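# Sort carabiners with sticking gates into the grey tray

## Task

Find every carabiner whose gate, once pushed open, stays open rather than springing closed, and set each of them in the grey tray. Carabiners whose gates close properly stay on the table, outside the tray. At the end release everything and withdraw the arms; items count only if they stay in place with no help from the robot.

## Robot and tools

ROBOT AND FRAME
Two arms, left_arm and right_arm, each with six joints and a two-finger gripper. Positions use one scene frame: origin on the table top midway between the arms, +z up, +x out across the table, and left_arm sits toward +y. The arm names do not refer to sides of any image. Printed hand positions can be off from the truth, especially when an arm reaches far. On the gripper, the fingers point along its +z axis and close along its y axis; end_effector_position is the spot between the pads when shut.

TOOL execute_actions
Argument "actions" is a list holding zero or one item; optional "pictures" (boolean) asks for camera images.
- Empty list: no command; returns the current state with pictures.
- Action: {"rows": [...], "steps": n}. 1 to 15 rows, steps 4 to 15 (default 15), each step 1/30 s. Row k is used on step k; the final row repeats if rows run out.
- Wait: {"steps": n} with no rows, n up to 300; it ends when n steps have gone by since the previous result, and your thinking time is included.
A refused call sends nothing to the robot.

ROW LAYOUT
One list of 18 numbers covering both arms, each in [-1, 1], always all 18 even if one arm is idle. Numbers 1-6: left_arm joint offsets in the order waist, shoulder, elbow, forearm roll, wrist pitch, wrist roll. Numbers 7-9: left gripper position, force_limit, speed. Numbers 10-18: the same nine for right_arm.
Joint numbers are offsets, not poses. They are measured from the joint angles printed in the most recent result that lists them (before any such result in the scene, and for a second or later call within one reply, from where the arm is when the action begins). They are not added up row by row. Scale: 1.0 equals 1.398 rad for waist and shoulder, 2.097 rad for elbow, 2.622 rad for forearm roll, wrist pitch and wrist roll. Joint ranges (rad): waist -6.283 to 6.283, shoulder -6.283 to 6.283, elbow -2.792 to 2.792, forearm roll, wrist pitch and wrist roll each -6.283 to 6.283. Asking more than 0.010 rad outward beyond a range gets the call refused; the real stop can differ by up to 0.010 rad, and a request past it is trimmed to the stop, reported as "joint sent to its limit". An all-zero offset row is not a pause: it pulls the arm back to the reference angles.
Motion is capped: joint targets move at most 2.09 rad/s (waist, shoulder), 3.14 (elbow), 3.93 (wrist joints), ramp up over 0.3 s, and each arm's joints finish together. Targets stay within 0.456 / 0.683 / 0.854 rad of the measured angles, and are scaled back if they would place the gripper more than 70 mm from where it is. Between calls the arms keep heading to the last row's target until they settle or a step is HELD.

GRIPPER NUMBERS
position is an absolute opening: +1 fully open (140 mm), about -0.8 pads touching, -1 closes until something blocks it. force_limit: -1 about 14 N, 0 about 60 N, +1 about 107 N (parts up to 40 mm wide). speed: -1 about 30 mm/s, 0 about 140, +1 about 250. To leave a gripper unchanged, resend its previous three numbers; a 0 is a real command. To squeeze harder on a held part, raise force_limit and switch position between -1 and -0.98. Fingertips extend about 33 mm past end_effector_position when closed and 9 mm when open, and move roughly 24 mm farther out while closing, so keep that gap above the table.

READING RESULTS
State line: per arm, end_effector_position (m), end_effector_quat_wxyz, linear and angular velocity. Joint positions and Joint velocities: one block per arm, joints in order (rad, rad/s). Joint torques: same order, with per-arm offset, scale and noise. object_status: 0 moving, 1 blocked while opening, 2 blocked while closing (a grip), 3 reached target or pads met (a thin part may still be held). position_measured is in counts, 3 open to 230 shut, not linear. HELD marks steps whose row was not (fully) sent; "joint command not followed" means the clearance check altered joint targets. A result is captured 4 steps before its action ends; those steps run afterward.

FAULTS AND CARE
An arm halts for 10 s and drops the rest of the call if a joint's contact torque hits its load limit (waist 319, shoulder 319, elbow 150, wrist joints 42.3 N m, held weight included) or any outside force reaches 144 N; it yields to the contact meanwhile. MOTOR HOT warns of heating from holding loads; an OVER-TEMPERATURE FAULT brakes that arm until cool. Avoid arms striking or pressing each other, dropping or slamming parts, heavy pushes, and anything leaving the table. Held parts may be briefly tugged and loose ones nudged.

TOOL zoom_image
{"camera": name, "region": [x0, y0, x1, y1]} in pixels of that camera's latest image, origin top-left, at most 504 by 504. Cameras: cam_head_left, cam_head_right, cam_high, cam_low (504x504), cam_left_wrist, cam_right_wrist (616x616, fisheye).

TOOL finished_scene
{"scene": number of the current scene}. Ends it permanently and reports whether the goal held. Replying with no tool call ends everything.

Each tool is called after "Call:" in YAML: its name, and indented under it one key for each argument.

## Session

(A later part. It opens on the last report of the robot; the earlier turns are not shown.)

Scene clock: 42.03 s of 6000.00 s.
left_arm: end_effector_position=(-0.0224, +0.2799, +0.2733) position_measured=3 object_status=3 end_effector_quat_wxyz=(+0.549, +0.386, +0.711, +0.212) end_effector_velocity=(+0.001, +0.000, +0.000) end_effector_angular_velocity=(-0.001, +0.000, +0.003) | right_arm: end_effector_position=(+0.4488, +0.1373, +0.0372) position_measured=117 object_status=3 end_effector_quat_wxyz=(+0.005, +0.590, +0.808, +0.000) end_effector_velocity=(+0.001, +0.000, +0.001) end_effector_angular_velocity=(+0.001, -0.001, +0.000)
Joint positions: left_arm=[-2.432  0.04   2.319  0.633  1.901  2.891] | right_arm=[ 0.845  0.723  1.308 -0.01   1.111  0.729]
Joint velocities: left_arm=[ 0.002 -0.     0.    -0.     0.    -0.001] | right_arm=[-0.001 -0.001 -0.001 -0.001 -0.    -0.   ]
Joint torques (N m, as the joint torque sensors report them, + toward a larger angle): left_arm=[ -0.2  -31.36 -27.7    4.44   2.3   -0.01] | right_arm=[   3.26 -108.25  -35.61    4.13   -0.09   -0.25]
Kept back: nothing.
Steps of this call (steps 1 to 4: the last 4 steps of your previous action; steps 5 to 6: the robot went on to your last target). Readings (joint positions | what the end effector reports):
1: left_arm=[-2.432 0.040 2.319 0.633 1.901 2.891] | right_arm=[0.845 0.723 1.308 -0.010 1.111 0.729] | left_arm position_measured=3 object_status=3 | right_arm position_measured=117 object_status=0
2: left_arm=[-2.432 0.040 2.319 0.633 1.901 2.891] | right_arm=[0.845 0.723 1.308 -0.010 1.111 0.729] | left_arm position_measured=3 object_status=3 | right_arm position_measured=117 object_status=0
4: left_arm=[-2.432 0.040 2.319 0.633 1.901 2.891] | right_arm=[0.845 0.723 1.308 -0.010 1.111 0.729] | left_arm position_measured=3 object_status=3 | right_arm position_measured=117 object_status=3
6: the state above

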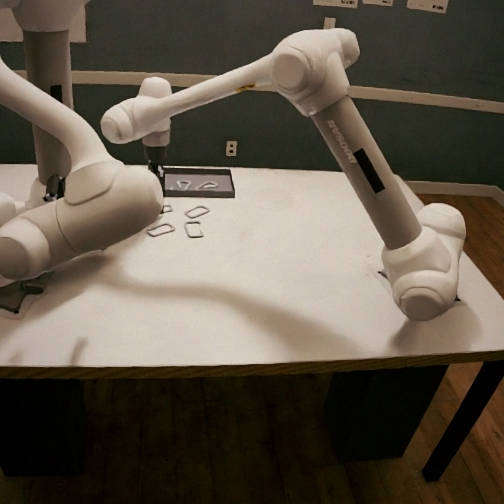

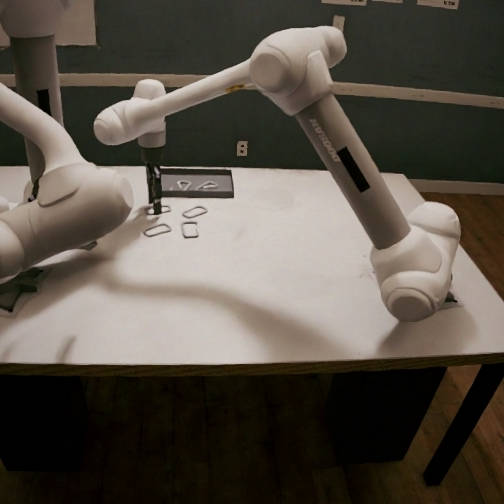

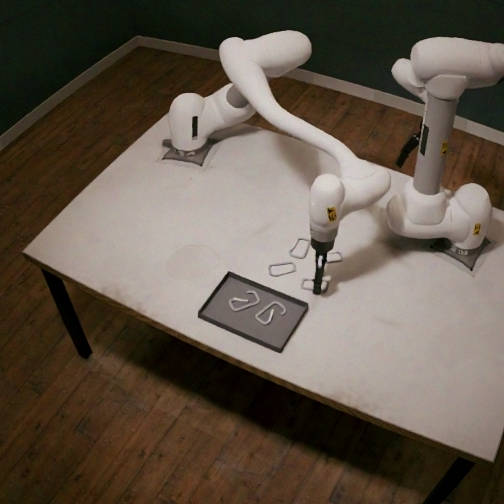

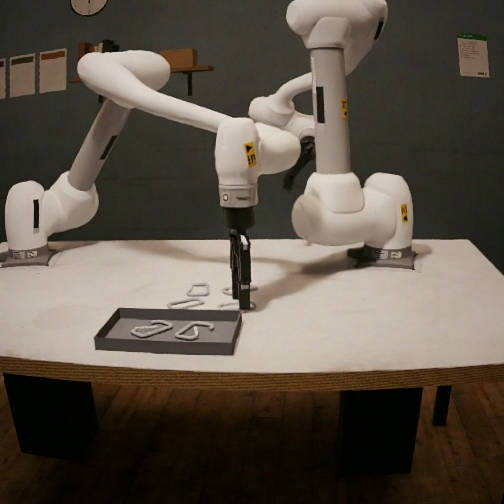

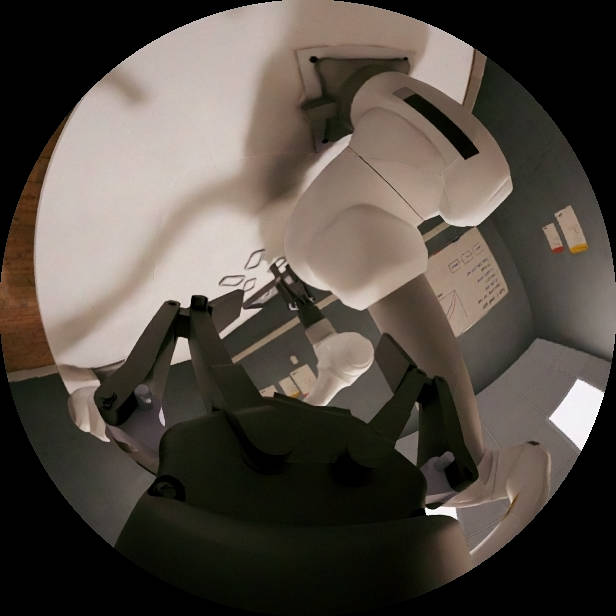

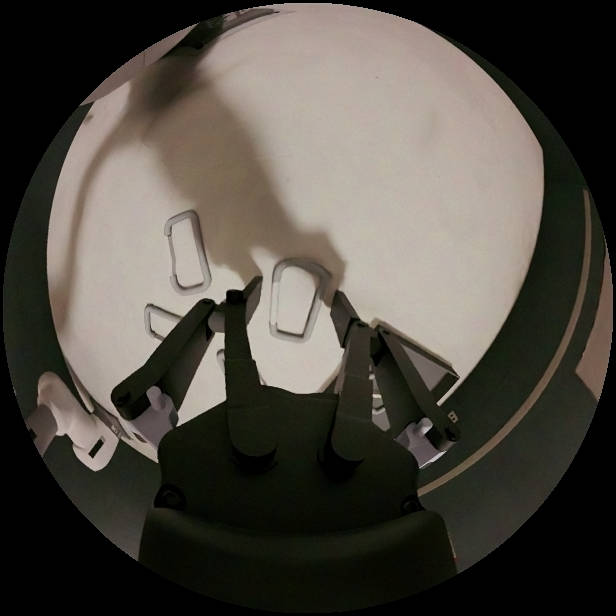

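Call:
execute_actions:
  actions:
    - {"rows":[[0,0,0,0,0,0,1,0,0,-0.008,-0.0071,0.0085,0,-0.003,-0.004,0.1,0,0]],"steps":12}

Call:
execute_actions:
  actions:
    - {"rows":[[0,0,0,0,0,0,1,0,0,0,0,0,0,0,0,-0.5,-0.5,0]],"steps":15}

Call:
execute_actions:
  actions:
    - {"steps":8}
  pictures: true

Call:
zoom_image:
  camera: "cam_right_wrist"
  region: [220,210,400,390]

Call:
execute_actions:
  actions:
    - {"rows":[[0,0,0,0,0,0,1,0,0,0,0,0,0,0,0,0.1,0,0]],"steps":15}

Call:
execute_actions:
  actions:
    - {"steps":6}
  pictures: true

Call:
zoom_image:
  camera: "cam_right_wrist"
  region: [220,210,400,390]

Scene clock: 42.60 s of 6000.00 s.
left_arm: end_effector_position=(-0.0224, +0.2799, +0.2733) position_measured=3 object_status=3 end_effector_quat_wxyz=(+0.549, +0.386, +0.711, +0.212) end_effector_velocity=(-0.000, +0.000, -0.000) end_effector_angular_velocity=(-0.000, +0.000, -0.000) | right_arm: end_effector_position=(+0.4538, +0.1272, +0.0372) position_measured=117 object_status=3 end_effector_quat_wxyz=(+0.005, +0.590, +0.807, +0.000) end_effector_velocity=(+0.004, -0.007, -0.001) end_effector_angular_velocity=(-0.001, +0.000, +0.000)
Joint positions: left_arm=[-2.432  0.04   2.319  0.633  1.901  2.891] | right_arm=[ 0.834  0.713  1.325 -0.01   1.104  0.719]
Joint velocities: left_arm=[-0.001 -0.    -0.    -0.001  0.    -0.   ] | right_arm=[-0.007 -0.005  0.011 -0.    -0.005 -0.008]
Joint torques (N m, as the joint torque sensors report them, + toward a larger angle): left_arm=[ -0.27 -31.34 -27.55   4.32   2.27  -0.03] | right_arm=[   4.49 -107.45  -35.51    4.09   -0.24   -0.13]
Steps of this call (steps 1 to 9: the robot went on to your last target; steps 10 to 17: the first 8 steps of this action). Readings (joint positions | what the end effector reports):
10: left_arm=[-2.432 0.040 2.319 0.633 1.901 2.891] | right_arm=[0.845 0.723 1.308 -0.010 1.111 0.729] | left_arm position_measured=3 object_status=3 | right_arm position_measured=117 object_status=3
11: left_arm=[-2.432 0.040 2.319 0.633 1.901 2.891] | right_arm=[0.843 0.721 1.311 -0.010 1.110 0.727] | left_arm position_measured=3 object_status=3 | right_arm position_measured=117 object_status=3
13: left_arm=[-2.432 0.040 2.319 0.633 1.901 2.891] | right_arm=[0.837 0.716 1.320 -0.010 1.106 0.722] | left_arm position_measured=3 object_status=3 | right_arm position_measured=117 object_status=3
17: the state above

Scene clock: 43.10 s of 6000.00 s.
left_arm: end_effector_position=(-0.0224, +0.2799, +0.2733) position_measured=3 object_status=3 end_effector_quat_wxyz=(+0.549, +0.386, +0.711, +0.212) end_effector_velocity=(-0.000, +0.000, -0.000) end_effector_angular_velocity=(+0.002, -0.001, +0.001) | right_arm: end_effector_position=(+0.4542, +0.1269, +0.0376) position_measured=167 object_status=0 end_effector_quat_wxyz=(+0.004, +0.590, +0.807, +0.001) end_effector_velocity=(-0.000, -0.000, -0.001) end_effector_angular_velocity=(-0.002, +0.001, -0.001)
Joint positions: left_arm=[-2.432  0.04   2.319  0.633  1.901  2.891] | right_arm=[ 0.834  0.712  1.325 -0.01   1.104  0.718]
Joint velocities: left_arm=[ 0.001  0.001 -0.    -0.001 -0.     0.001] | right_arm=[ 0.     0.001  0.    -0.     0.     0.001]
Joint torques (N m, as the joint torque sensors report them, + toward a larger angle): left_arm=[ -0.1  -31.14 -27.9    4.32   2.37  -0.01] | right_arm=[  6.85 -82.13 -20.28   4.96   1.18  -0.33]
Steps of this call (steps 1 to 4: the last 4 steps of your previous action; steps 5 to 15: the first 11 steps of this action, its rows measured from where the robot was after step 4). Readings (joint positions | what the end effector reports):
4: left_arm=[-2.432 0.040 2.319 0.633 1.901 2.891] | right_arm=[0.834 0.713 1.325 -0.010 1.104 0.718] | left_arm position_measured=3 object_status=3 | right_arm position_measured=117 object_status=3
5: left_arm=[-2.432 0.040 2.319 0.633 1.901 2.891] | right_arm=[0.834 0.713 1.325 -0.010 1.104 0.718] | left_arm position_measured=3 object_status=3 | right_arm position_measured=117 object_status=0
6: left_arm=[-2.432 0.040 2.319 0.633 1.901 2.891] | right_arm=[0.834 0.713 1.325 -0.010 1.104 0.718] | left_arm position_measured=3 object_status=3 | right_arm position_measured=119 object_status=0
8: left_arm=[-2.432 0.040 2.319 0.633 1.901 2.891] | right_arm=[0.834 0.713 1.325 -0.010 1.104 0.718] | left_arm position_measured=3 object_status=3 | right_arm position_measured=134 object_status=0
12: left_arm=[-2.432 0.040 2.319 0.633 1.901 2.891] | right_arm=[0.834 0.712 1.325 -0.010 1.104 0.718] | left_arm position_measured=3 object_status=3 | right_arm position_measured=165 object_status=0
15: the state above

Scene clock: 43.37 s of 6000.00 s.
left_arm: end_effector_position=(-0.0224, +0.2799, +0.2733) position_measured=3 object_status=3 end_effector_quat_wxyz=(+0.549, +0.386, +0.711, +0.212) end_effector_velocity=(-0.001, +0.000, -0.000) end_effector_angular_velocity=(-0.001, -0.001, -0.001) | right_arm: end_effector_position=(+0.4542, +0.1269, +0.0376) position_measured=167 object_status=2 end_effector_quat_wxyz=(+0.004, +0.590, +0.807, +0.001) end_effector_velocity=(+0.000, +0.001, +0.001) end_effector_angular_velocity=(+0.001, -0.001, -0.000)
Joint positions: left_arm=[-2.432  0.04   2.319  0.633  1.901  2.891] | right_arm=[ 0.834  0.712  1.325 -0.01   1.104  0.718]
Joint velocities: left_arm=[-0.002  0.001 -0.    -0.     0.    -0.001] | right_arm=[ 0.    -0.001 -0.001 -0.    -0.     0.001]
Joint torques (N m, as the joint torque sensors report them, + toward a larger angle): left_arm=[ -0.14 -31.52 -27.36   4.33   2.28   0.02] | right_arm=[  5.98 -81.69 -19.8    5.06   1.26  -0.46]
Kept back: nothing.
Steps of this call (steps 1 to 4: the last 4 steps of your previous action; steps 5 to 8: the robot went on to your last target). Readings (joint positions | what the end effector reports):
1: left_arm=[-2.432 0.040 2.319 0.633 1.901 2.891] | right_arm=[0.834 0.712 1.325 -0.010 1.104 0.718] | left_arm position_measured=3 object_status=3 | right_arm position_measured=167 object_status=0
2: left_arm=[-2.432 0.040 2.319 0.633 1.901 2.891] | right_arm=[0.834 0.712 1.325 -0.010 1.104 0.718] | left_arm position_measured=3 object_status=3 | right_arm position_measured=167 object_status=0
4: left_arm=[-2.432 0.040 2.319 0.633 1.901 2.891] | right_arm=[0.834 0.712 1.325 -0.010 1.104 0.718] | left_arm position_measured=3 object_status=3 | right_arm position_measured=167 object_status=2
8: the state above

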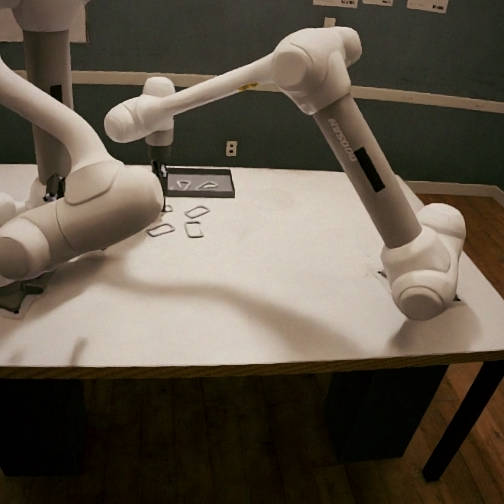

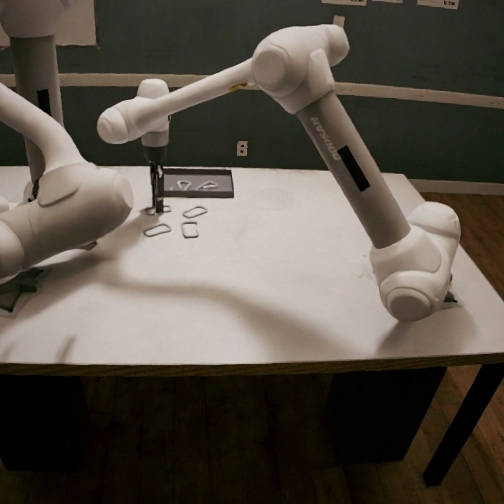

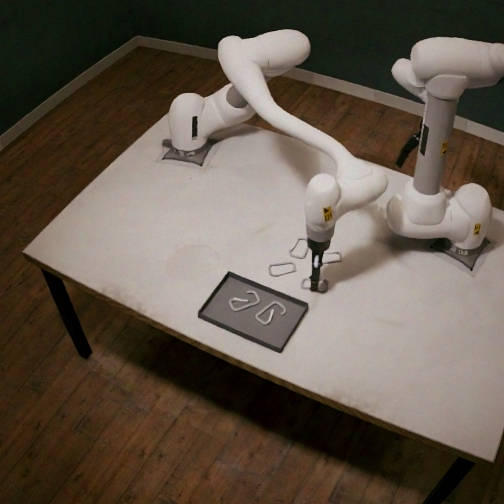

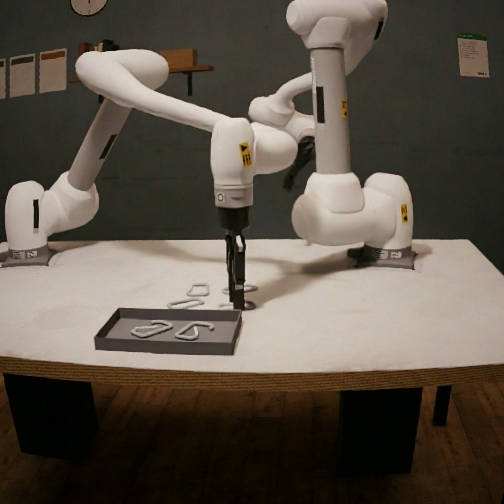

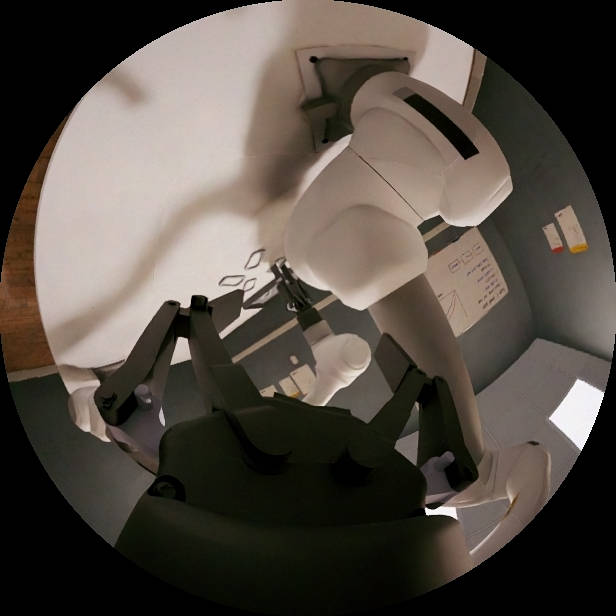

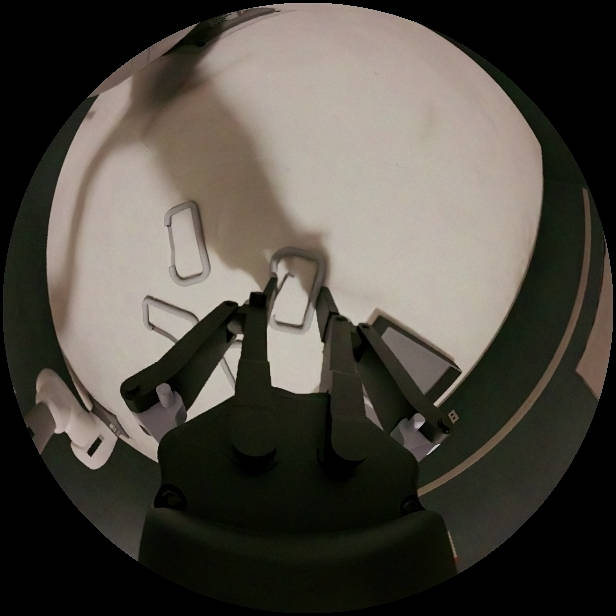

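Region (220, 210, 400, 390) of cam_right_wrist's 616x616 image, scaled by 2.800, with more detail than that image has.

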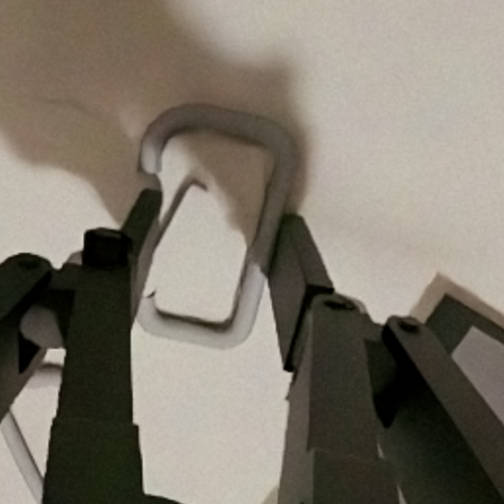

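Scene clock: 43.73 s of 6000.00 s.
left_arm: end_effector_position=(-0.0224, +0.2799, +0.2733) position_measured=3 object_status=3 end_effector_quat_wxyz=(+0.549, +0.386, +0.711, +0.212) end_effector_velocity=(+0.000, -0.000, +0.000) end_effector_angular_velocity=(-0.001, -0.000, -0.001) | right_arm: end_effector_position=(+0.4541, +0.1268, +0.0373) position_measured=117 object_status=0 end_effector_quat_wxyz=(+0.005, +0.590, +0.807, +0.000) end_effector_velocity=(+0.001, -0.000, +0.002) end_effector_angular_velocity=(+0.002, -0.002, -0.001)
Joint positions: left_arm=[-2.432  0.04   2.319  0.633  1.901  2.891] | right_arm=[ 0.834  0.713  1.325 -0.01   1.104  0.718]
Joint velocities: left_arm=[ 0.    -0.    -0.     0.001  0.     0.   ] | right_arm=[-0.001 -0.002 -0.    -0.001  0.     0.001]
Joint torques (N m, as the joint torque sensors report them, + toward a larger angle): left_arm=[ -0.04 -30.78 -27.61   4.3    2.37  -0.06] | right_arm=[   2.88 -106.31  -35.91    3.9    -0.29   -0.29]
Steps of this call (steps 1 to 11: the first 11 steps of this action). Readings (joint positions | what the end effector reports):
1: left_arm=[-2.432 0.040 2.319 0.633 1.901 2.891] | right_arm=[0.834 0.712 1.325 -0.010 1.104 0.718] | left_arm position_measured=3 object_status=3 | right_arm position_measured=167 object_status=0
2: left_arm=[-2.432 0.040 2.319 0.633 1.901 2.891] | right_arm=[0.834 0.713 1.325 -0.010 1.104 0.718] | left_arm position_measured=3 object_status=3 | right_arm position_measured=167 object_status=0
4: left_arm=[-2.432 0.040 2.319 0.633 1.901 2.891] | right_arm=[0.834 0.713 1.326 -0.010 1.104 0.718] | left_arm position_measured=3 object_status=3 | right_arm position_measured=149 object_status=0
8: left_arm=[-2.432 0.040 2.319 0.633 1.901 2.891] | right_arm=[0.834 0.713 1.325 -0.010 1.104 0.718] | left_arm position_measured=3 object_status=3 | right_arm position_measured=120 object_status=0
11: the state above

Scene clock: 43.93 s of 6000.00 s.
left_arm: end_effector_position=(-0.0224, +0.2799, +0.2733) position_measured=3 object_status=3 end_effector_quat_wxyz=(+0.549, +0.386, +0.711, +0.212) end_effector_velocity=(-0.000, +0.000, +0.000) end_effector_angular_velocity=(-0.002, +0.001, -0.000) | right_arm: end_effector_position=(+0.4541, +0.1269, +0.0374) position_measured=117 object_status=3 end_effector_quat_wxyz=(+0.005, +0.590, +0.807, +0.000) end_effector_velocity=(-0.000, +0.001, +0.001) end_effector_angular_velocity=(+0.002, -0.001, +0.001)
Joint positions: left_arm=[-2.432  0.04   2.319  0.633  1.901  2.891] | right_arm=[ 0.834  0.713  1.325 -0.01   1.104  0.718]
Joint velocities: left_arm=[-0.001 -0.001 -0.     0.    -0.    -0.002] | right_arm=[ 0.001 -0.001 -0.     0.001 -0.001 -0.001]
Joint torques (N m, as the joint torque sensors report them, + toward a larger angle): left_arm=[ -0.47 -31.28 -27.93   4.42   2.25  -0.03] | right_arm=[   4.43 -104.17  -35.9     4.23   -0.13   -0.43]
Kept back: nothing.
Steps of this call (steps 1 to 4: the last 4 steps of your previous action; steps 5 to 6: the robot went on to your last target). Readings (joint positions | what the end effector reports):
1: left_arm=[-2.432 0.040 2.319 0.633 1.901 2.891] | right_arm=[0.834 0.713 1.325 -0.010 1.104 0.718] | left_arm position_measured=3 object_status=3 | right_arm position_measured=117 object_status=0
2: left_arm=[-2.432 0.040 2.319 0.633 1.901 2.891] | right_arm=[0.834 0.713 1.325 -0.010 1.104 0.718] | left_arm position_measured=3 object_status=3 | right_arm position_measured=117 object_status=0
4: left_arm=[-2.432 0.040 2.319 0.633 1.901 2.891] | right_arm=[0.834 0.713 1.325 -0.010 1.104 0.718] | left_arm position_measured=3 object_status=3 | right_arm position_measured=117 object_status=3
6: the state above

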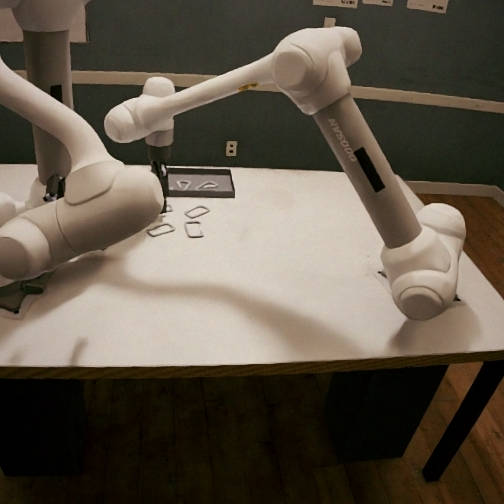

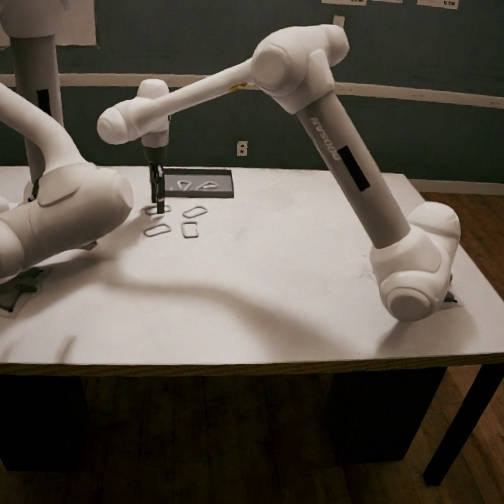

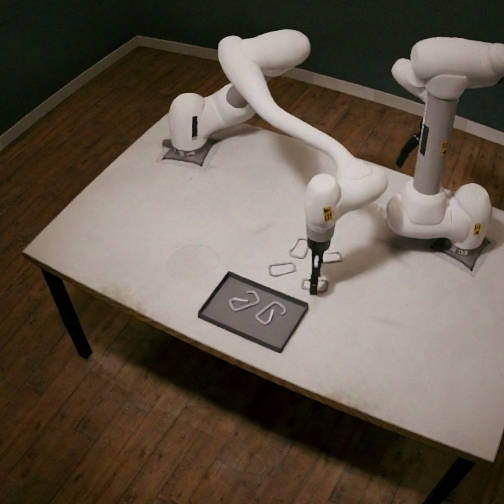

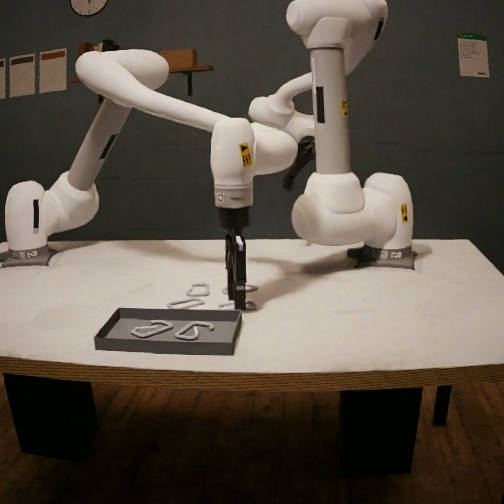

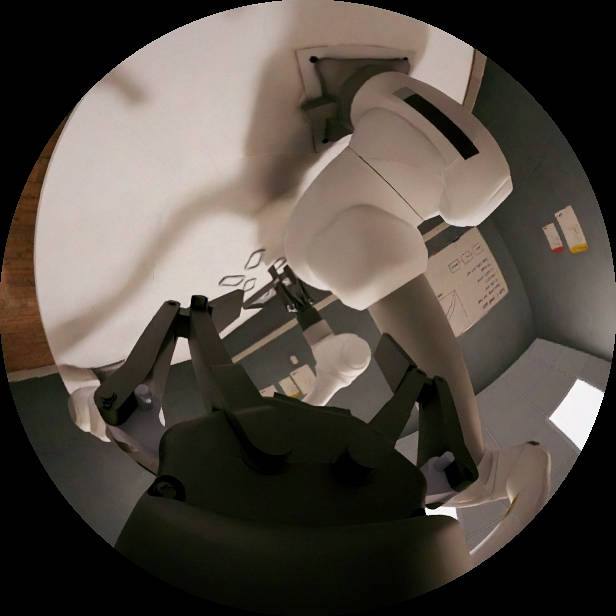

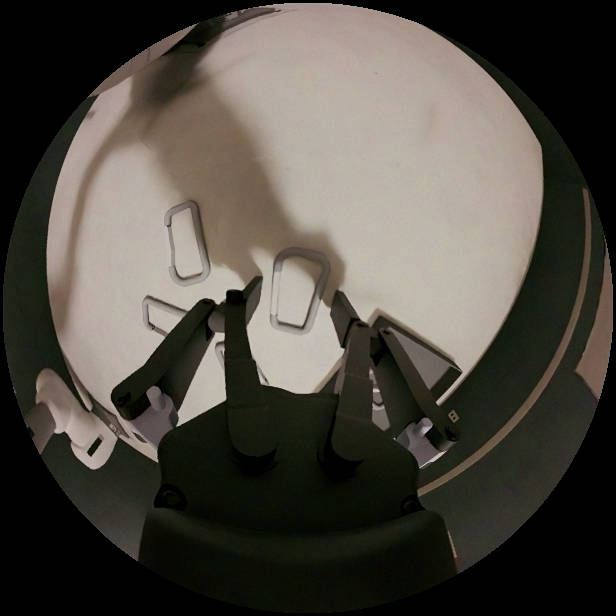

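Region (220, 210, 400, 390) of cam_right_wrist's 616x616 image, scaled by 2.800, with more detail than that image has.

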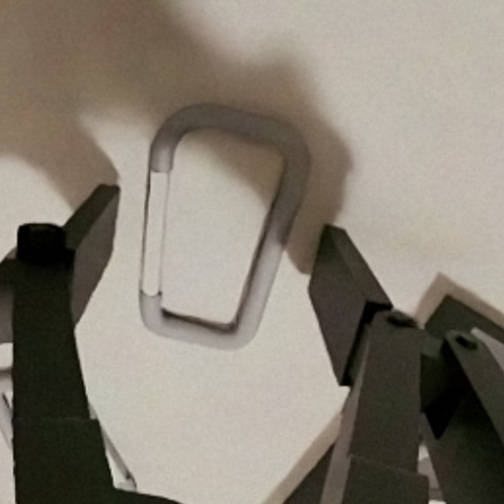

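Call:
execute_actions:
  actions:
    - {"rows":[[0,0,0,0,0,0,1,0,0,0,-0.032,-0.019,0,0.032,0,0.1,0,0],[0,0,0,0,0,0,1,0,0,0,-0.032,-0.019,0,0.032,0,0.1,0,0],[0,0,0,0,0,0,1,0,0,0,-0.032,-0.019,0,0.032,0,0.1,0,0],[0,0,0,0,0,0,1,0,0,0,-0.032,-0.019,0,0.032,-0.03,0.1,0,0],[0,0,0,0,0,0,1,0,0,0,-0.032,-0.019,0,0.032,-0.06,0.1,0,0],[0,0,0,0,0,0,1,0,0,0,-0.032,-0.019,0,0.032,-0.1,0.1,0,0],[0,0,0,0,0,0,1,0,0,0.03,-0.06,0.0,0,0.03,-0.1,0.1,0,0],[0,0,0,0,0,0,1,0,0,0.0949,-0.0968,0.082,0,-0.0141,-0.1008,0.1,0,0]],"steps":15}

Call:
execute_actions:
  actions:
    - {"steps":14}
  pictures: true

Call:
zoom_image:
  camera: "cam_right_wrist"
  region: [220,210,400,390]

Scene clock: 44.67 s of 6000.00 s.
left_arm: end_effector_position=(-0.0224, +0.2799, +0.2733) position_measured=3 object_status=3 end_effector_quat_wxyz=(+0.549, +0.386, +0.711, +0.212) end_effector_velocity=(+0.000, +0.000, -0.000) end_effector_angular_velocity=(+0.000, +0.000, +0.001) | right_arm: end_effector_position=(+0.4241, +0.1255, +0.0965) position_measured=117 object_status=3 end_effector_quat_wxyz=(+0.005, +0.500, +0.866, +0.002) end_effector_velocity=(-0.546, -0.024, -0.114) end_effector_angular_velocity=(-0.029, +0.018, +0.775)
Joint positions: left_arm=[-2.432  0.04   2.319  0.633  1.901  2.891] | right_arm=[ 0.862  0.646  1.327 -0.01   1.164  0.53 ]
Joint velocities: left_arm=[ 0.  0. -0. -0.  0.  0.] | right_arm=[ 0.518 -0.331  0.793  0.001 -0.431 -0.253]
Joint torques (N m, as the joint torque sensors report them, + toward a larger angle): left_arm=[  0.29 -30.83 -27.63   4.26   2.37   0.08] | right_arm=[ 38.95 -75.88 -12.69   2.55   0.62  -0.28]
Steps of this call (steps 1 to 11: the robot went on to your last target; steps 12 to 22: the first 11 steps of this action). Readings (joint positions | what the end effector reports):
12: left_arm=[-2.432 0.040 2.319 0.633 1.901 2.891] | right_arm=[0.834 0.712 1.325 -0.010 1.104 0.718] | left_arm position_measured=3 object_status=3 | right_arm position_measured=117 object_status=3
13: left_arm=[-2.432 0.040 2.319 0.633 1.901 2.891] | right_arm=[0.834 0.709 1.323 -0.010 1.110 0.718] | left_arm position_measured=3 object_status=3 | right_arm position_measured=117 object_status=3
15: left_arm=[-2.432 0.040 2.319 0.633 1.901 2.891] | right_arm=[0.834 0.687 1.302 -0.010 1.151 0.718] | left_arm position_measured=3 object_status=3 | right_arm position_measured=117 object_status=3
19: left_arm=[-2.432 0.040 2.319 0.633 1.901 2.891] | right_arm=[0.834 0.670 1.289 -0.010 1.181 0.618] | left_arm position_measured=3 object_status=3 | right_arm position_measured=117 object_status=3
22: the state above

Scene clock: 45.13 s of 6000.00 s.
left_arm: end_effector_position=(-0.0224, +0.2799, +0.2733) position_measured=3 object_status=3 end_effector_quat_wxyz=(+0.549, +0.386, +0.711, +0.212) end_effector_velocity=(+0.000, +0.000, +0.000) end_effector_angular_velocity=(+0.001, -0.000, +0.001) | right_arm: end_effector_position=(+0.3154, +0.1090, +0.0697) position_measured=117 object_status=3 end_effector_quat_wxyz=(+0.004, +0.419, +0.908, +0.000) end_effector_velocity=(-0.005, -0.001, -0.000) end_effector_angular_velocity=(+0.001, +0.000, +0.007)
Joint positions: left_arm=[-2.432  0.04   2.319  0.633  1.901  2.891] | right_arm=[ 0.966  0.578  1.497 -0.01   1.067  0.454]
Joint velocities: left_arm=[ 0.001  0.     0.    -0.     0.     0.001] | right_arm=[ 0.004 -0.004  0.008  0.001 -0.004 -0.003]
Joint torques (N m, as the joint torque sensors report them, + toward a larger angle): left_arm=[ -0.45 -31.46 -27.68   4.36   2.29  -0.04] | right_arm=[  3.65 -95.61 -33.92   3.99  -0.07  -0.39]
Kept back: nothing.
Steps of this call (steps 1 to 4: the last 4 steps of your previous action; steps 5 to 14: the robot went on to your last target). Readings (joint positions | what the end effector reports):
1: left_arm=[-2.432 0.040 2.319 0.633 1.901 2.891] | right_arm=[0.878 0.636 1.355 -0.010 1.149 0.525] | left_arm position_measured=3 object_status=3 | right_arm position_measured=117 object_status=3
2: left_arm=[-2.432 0.040 2.319 0.633 1.901 2.891] | right_arm=[0.893 0.627 1.379 -0.010 1.135 0.520] | left_arm position_measured=3 object_status=3 | right_arm position_measured=117 object_status=3
4: left_arm=[-2.432 0.040 2.319 0.633 1.901 2.891] | right_arm=[0.920 0.609 1.422 -0.010 1.110 0.495] | left_arm position_measured=3 object_status=3 | right_arm position_measured=117 object_status=3
8: left_arm=[-2.432 0.040 2.319 0.633 1.901 2.891] | right_arm=[0.960 0.582 1.487 -0.010 1.073 0.460] | left_arm position_measured=3 object_status=3 | right_arm position_measured=117 object_status=3
14: the state above

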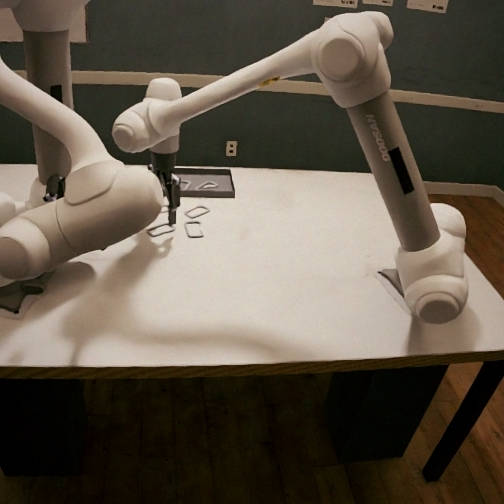

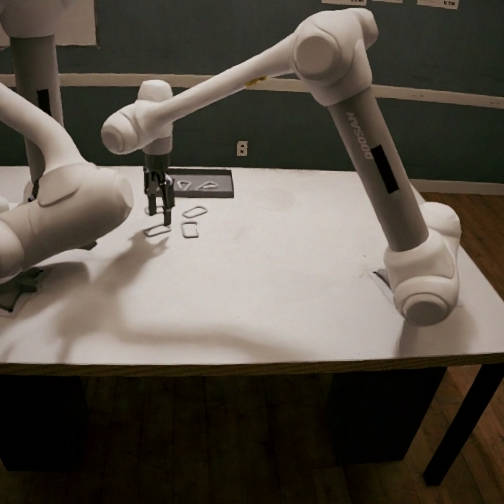

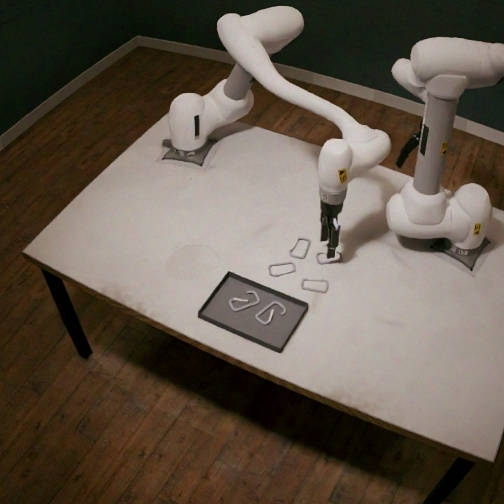

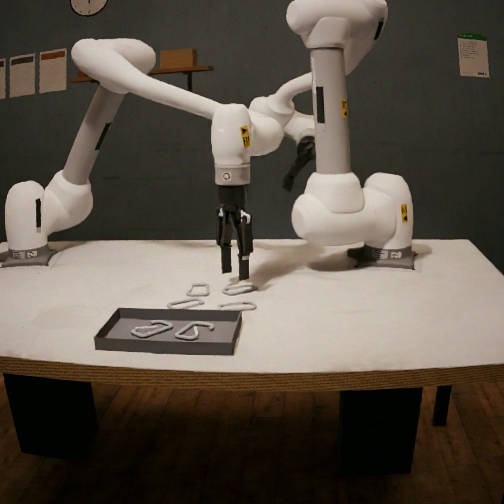

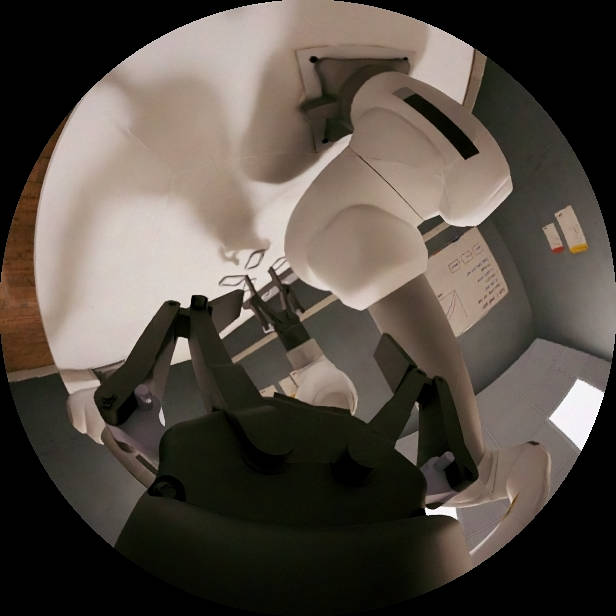

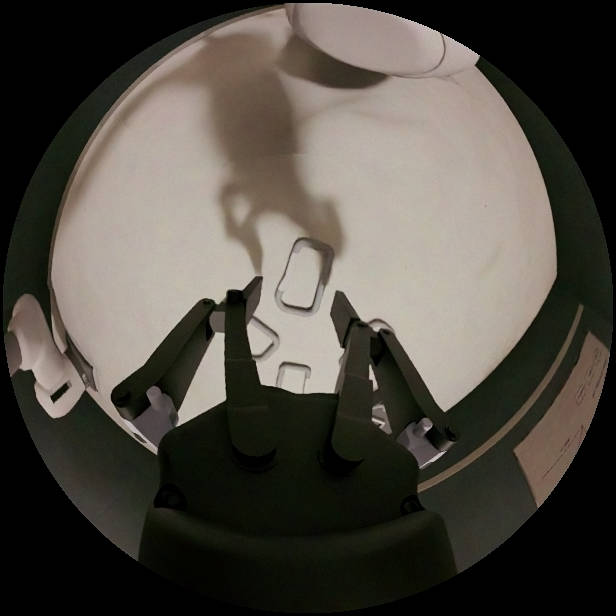

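Region (220, 210, 400, 390) of cam_right_wrist's 616x616 image, scaled by 2.800, with more detail than that image has.

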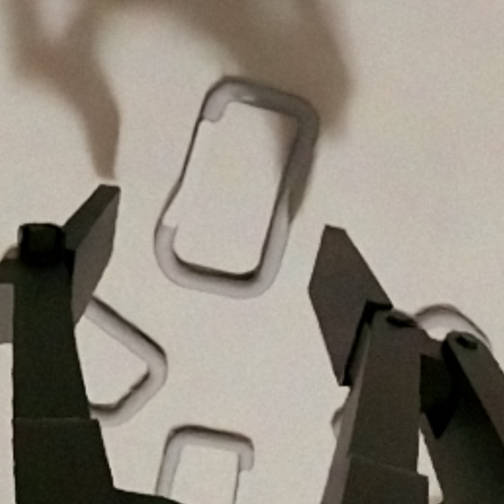

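Call:
execute_actions:
  actions:
    - {"rows":[[0,0,0,0,0,0,1,0,0,0.0056,0.0,-0.0135,0,0.005,0.003,0.1,0,0],[0,0,0,0,0,0,1,0,0,0.0056,0.0,-0.0135,0,0.005,0.003,0.1,0,0],[0,0,0,0,0,0,1,0,0,0.0056,0.0,-0.0135,0,0.005,0.003,0.1,0,0],[0,0,0,0,0,0,1,0,0,0.0056,0.0255,0.0028,0,-0.0159,0.003,0.1,0,0]],"steps":15}

Call:
execute_actions:
  actions:
    - {"steps":6}
  pictures: true

Call:
zoom_image:
  camera: "cam_right_wrist"
  region: [220,210,400,390]

Scene clock: 45.87 s of 6000.00 s.
left_arm: end_effector_position=(-0.0224, +0.2799, +0.2733) position_measured=3 object_status=3 end_effector_quat_wxyz=(+0.549, +0.386, +0.711, +0.212) end_effector_velocity=(-0.000, +0.000, -0.000) end_effector_angular_velocity=(+0.000, -0.000, -0.000) | right_arm: end_effector_position=(+0.3122, +0.1177, +0.0391) position_measured=117 object_status=3 end_effector_quat_wxyz=(+0.004, +0.419, +0.908, +0.001) end_effector_velocity=(-0.001, -0.000, -0.023) end_effector_angular_velocity=(-0.002, +0.001, +0.000)
Joint positions: left_arm=[-2.432  0.04   2.319  0.633  1.901  2.891] | right_arm=[ 0.974  0.612  1.501 -0.01   1.027  0.462]
Joint velocities: left_arm=[-0.  0.  0. -0. -0. -0.] | right_arm=[ 0.001  0.019  0.015 -0.    -0.032  0.001]
Joint torques (N m, as the joint torque sensors report them, + toward a larger angle): left_arm=[ -0.43 -31.73 -27.59   4.38   2.31   0.08] | right_arm=[   2.29 -100.6   -35.2     3.98    0.05   -0.35]
Steps of this call (steps 1 to 11: the robot went on to your last target; steps 12 to 22: the first 11 steps of this action). Readings (joint positions | what the end effector reports):
12: left_arm=[-2.432 0.040 2.319 0.633 1.901 2.891] | right_arm=[0.966 0.577 1.497 -0.010 1.067 0.454] | left_arm position_measured=3 object_status=3 | right_arm position_measured=117 object_status=3
13: left_arm=[-2.432 0.040 2.319 0.633 1.901 2.891] | right_arm=[0.967 0.577 1.493 -0.010 1.068 0.454] | left_arm position_measured=3 object_status=3 | right_arm position_measured=117 object_status=3
15: left_arm=[-2.432 0.040 2.319 0.633 1.901 2.891] | right_arm=[0.971 0.577 1.477 -0.010 1.075 0.459] | left_arm position_measured=3 object_status=3 | right_arm position_measured=117 object_status=3
19: left_arm=[-2.432 0.040 2.319 0.633 1.901 2.891] | right_arm=[0.973 0.606 1.497 -0.010 1.036 0.462] | left_arm position_measured=3 object_status=3 | right_arm position_measured=117 object_status=3
22: the state above

Scene clock: 46.07 s of 6000.00 s.
left_arm: end_effector_position=(-0.0224, +0.2799, +0.2733) position_measured=3 object_status=3 end_effector_quat_wxyz=(+0.549, +0.386, +0.711, +0.212) end_effector_velocity=(+0.000, +0.000, +0.000) end_effector_angular_velocity=(-0.002, +0.002, +0.000) | right_arm: end_effector_position=(+0.3120, +0.1176, +0.0374) position_measured=117 object_status=3 end_effector_quat_wxyz=(+0.004, +0.419, +0.908, +0.001) end_effector_velocity=(-0.000, -0.000, -0.003) end_effector_angular_velocity=(-0.002, +0.001, -0.001)
Joint positions: left_arm=[-2.432  0.04   2.319  0.633  1.901  2.891] | right_arm=[ 0.974  0.613  1.502 -0.01   1.025  0.462]
Joint velocities: left_arm=[-0.    -0.002  0.    -0.     0.    -0.001] | right_arm=[ 0.     0.003  0.001  0.001 -0.002  0.001]
Joint torques (N m, as the joint torque sensors report them, + toward a larger angle): left_arm=[  0.23 -31.17 -27.61   4.36   2.29  -0.04] | right_arm=[  2.8  -96.99 -33.13   3.64  -0.3   -0.51]
Kept back: nothing.
Steps of this call (steps 1 to 4: the last 4 steps of your previous action; steps 5 to 6: the robot went on to your last target). Readings (joint positions | what the end effector reports):
1: left_arm=[-2.432 0.040 2.319 0.633 1.901 2.891] | right_arm=[0.974 0.612 1.502 -0.010 1.026 0.462] | left_arm position_measured=3 object_status=3 | right_arm position_measured=117 object_status=3
2: left_arm=[-2.432 0.040 2.319 0.633 1.901 2.891] | right_arm=[0.974 0.613 1.502 -0.010 1.026 0.462] | left_arm position_measured=3 object_status=3 | right_arm position_measured=117 object_status=3
4: left_arm=[-2.432 0.040 2.319 0.633 1.901 2.891] | right_arm=[0.974 0.613 1.502 -0.010 1.025 0.462] | left_arm position_measured=3 object_status=3 | right_arm position_measured=117 object_status=3
6: the state above

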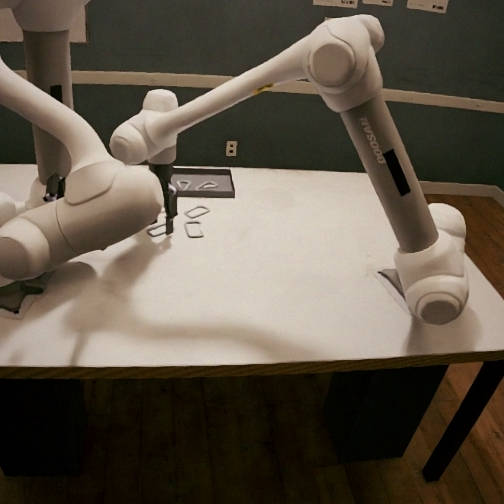

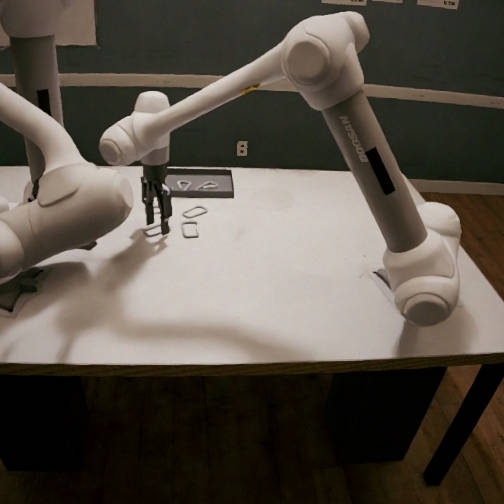

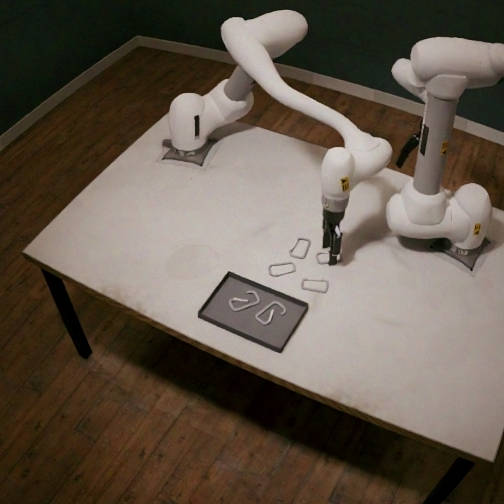

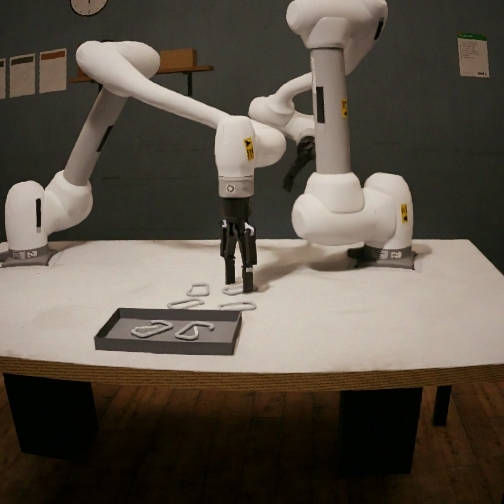

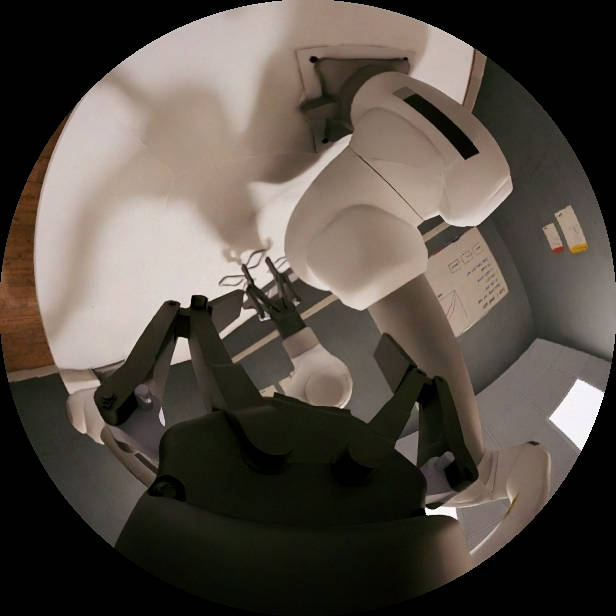

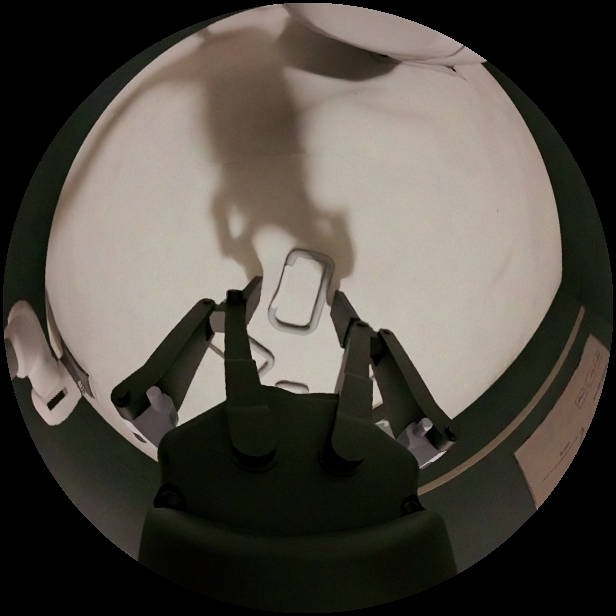

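Region (220, 210, 400, 390) of cam_right_wrist's 616x616 image, scaled by 2.800, with more detail than that image has.

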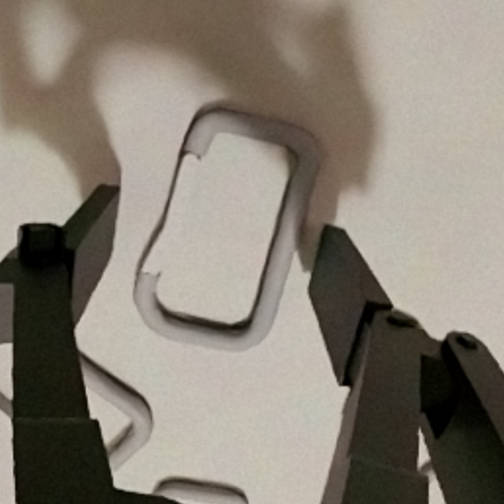

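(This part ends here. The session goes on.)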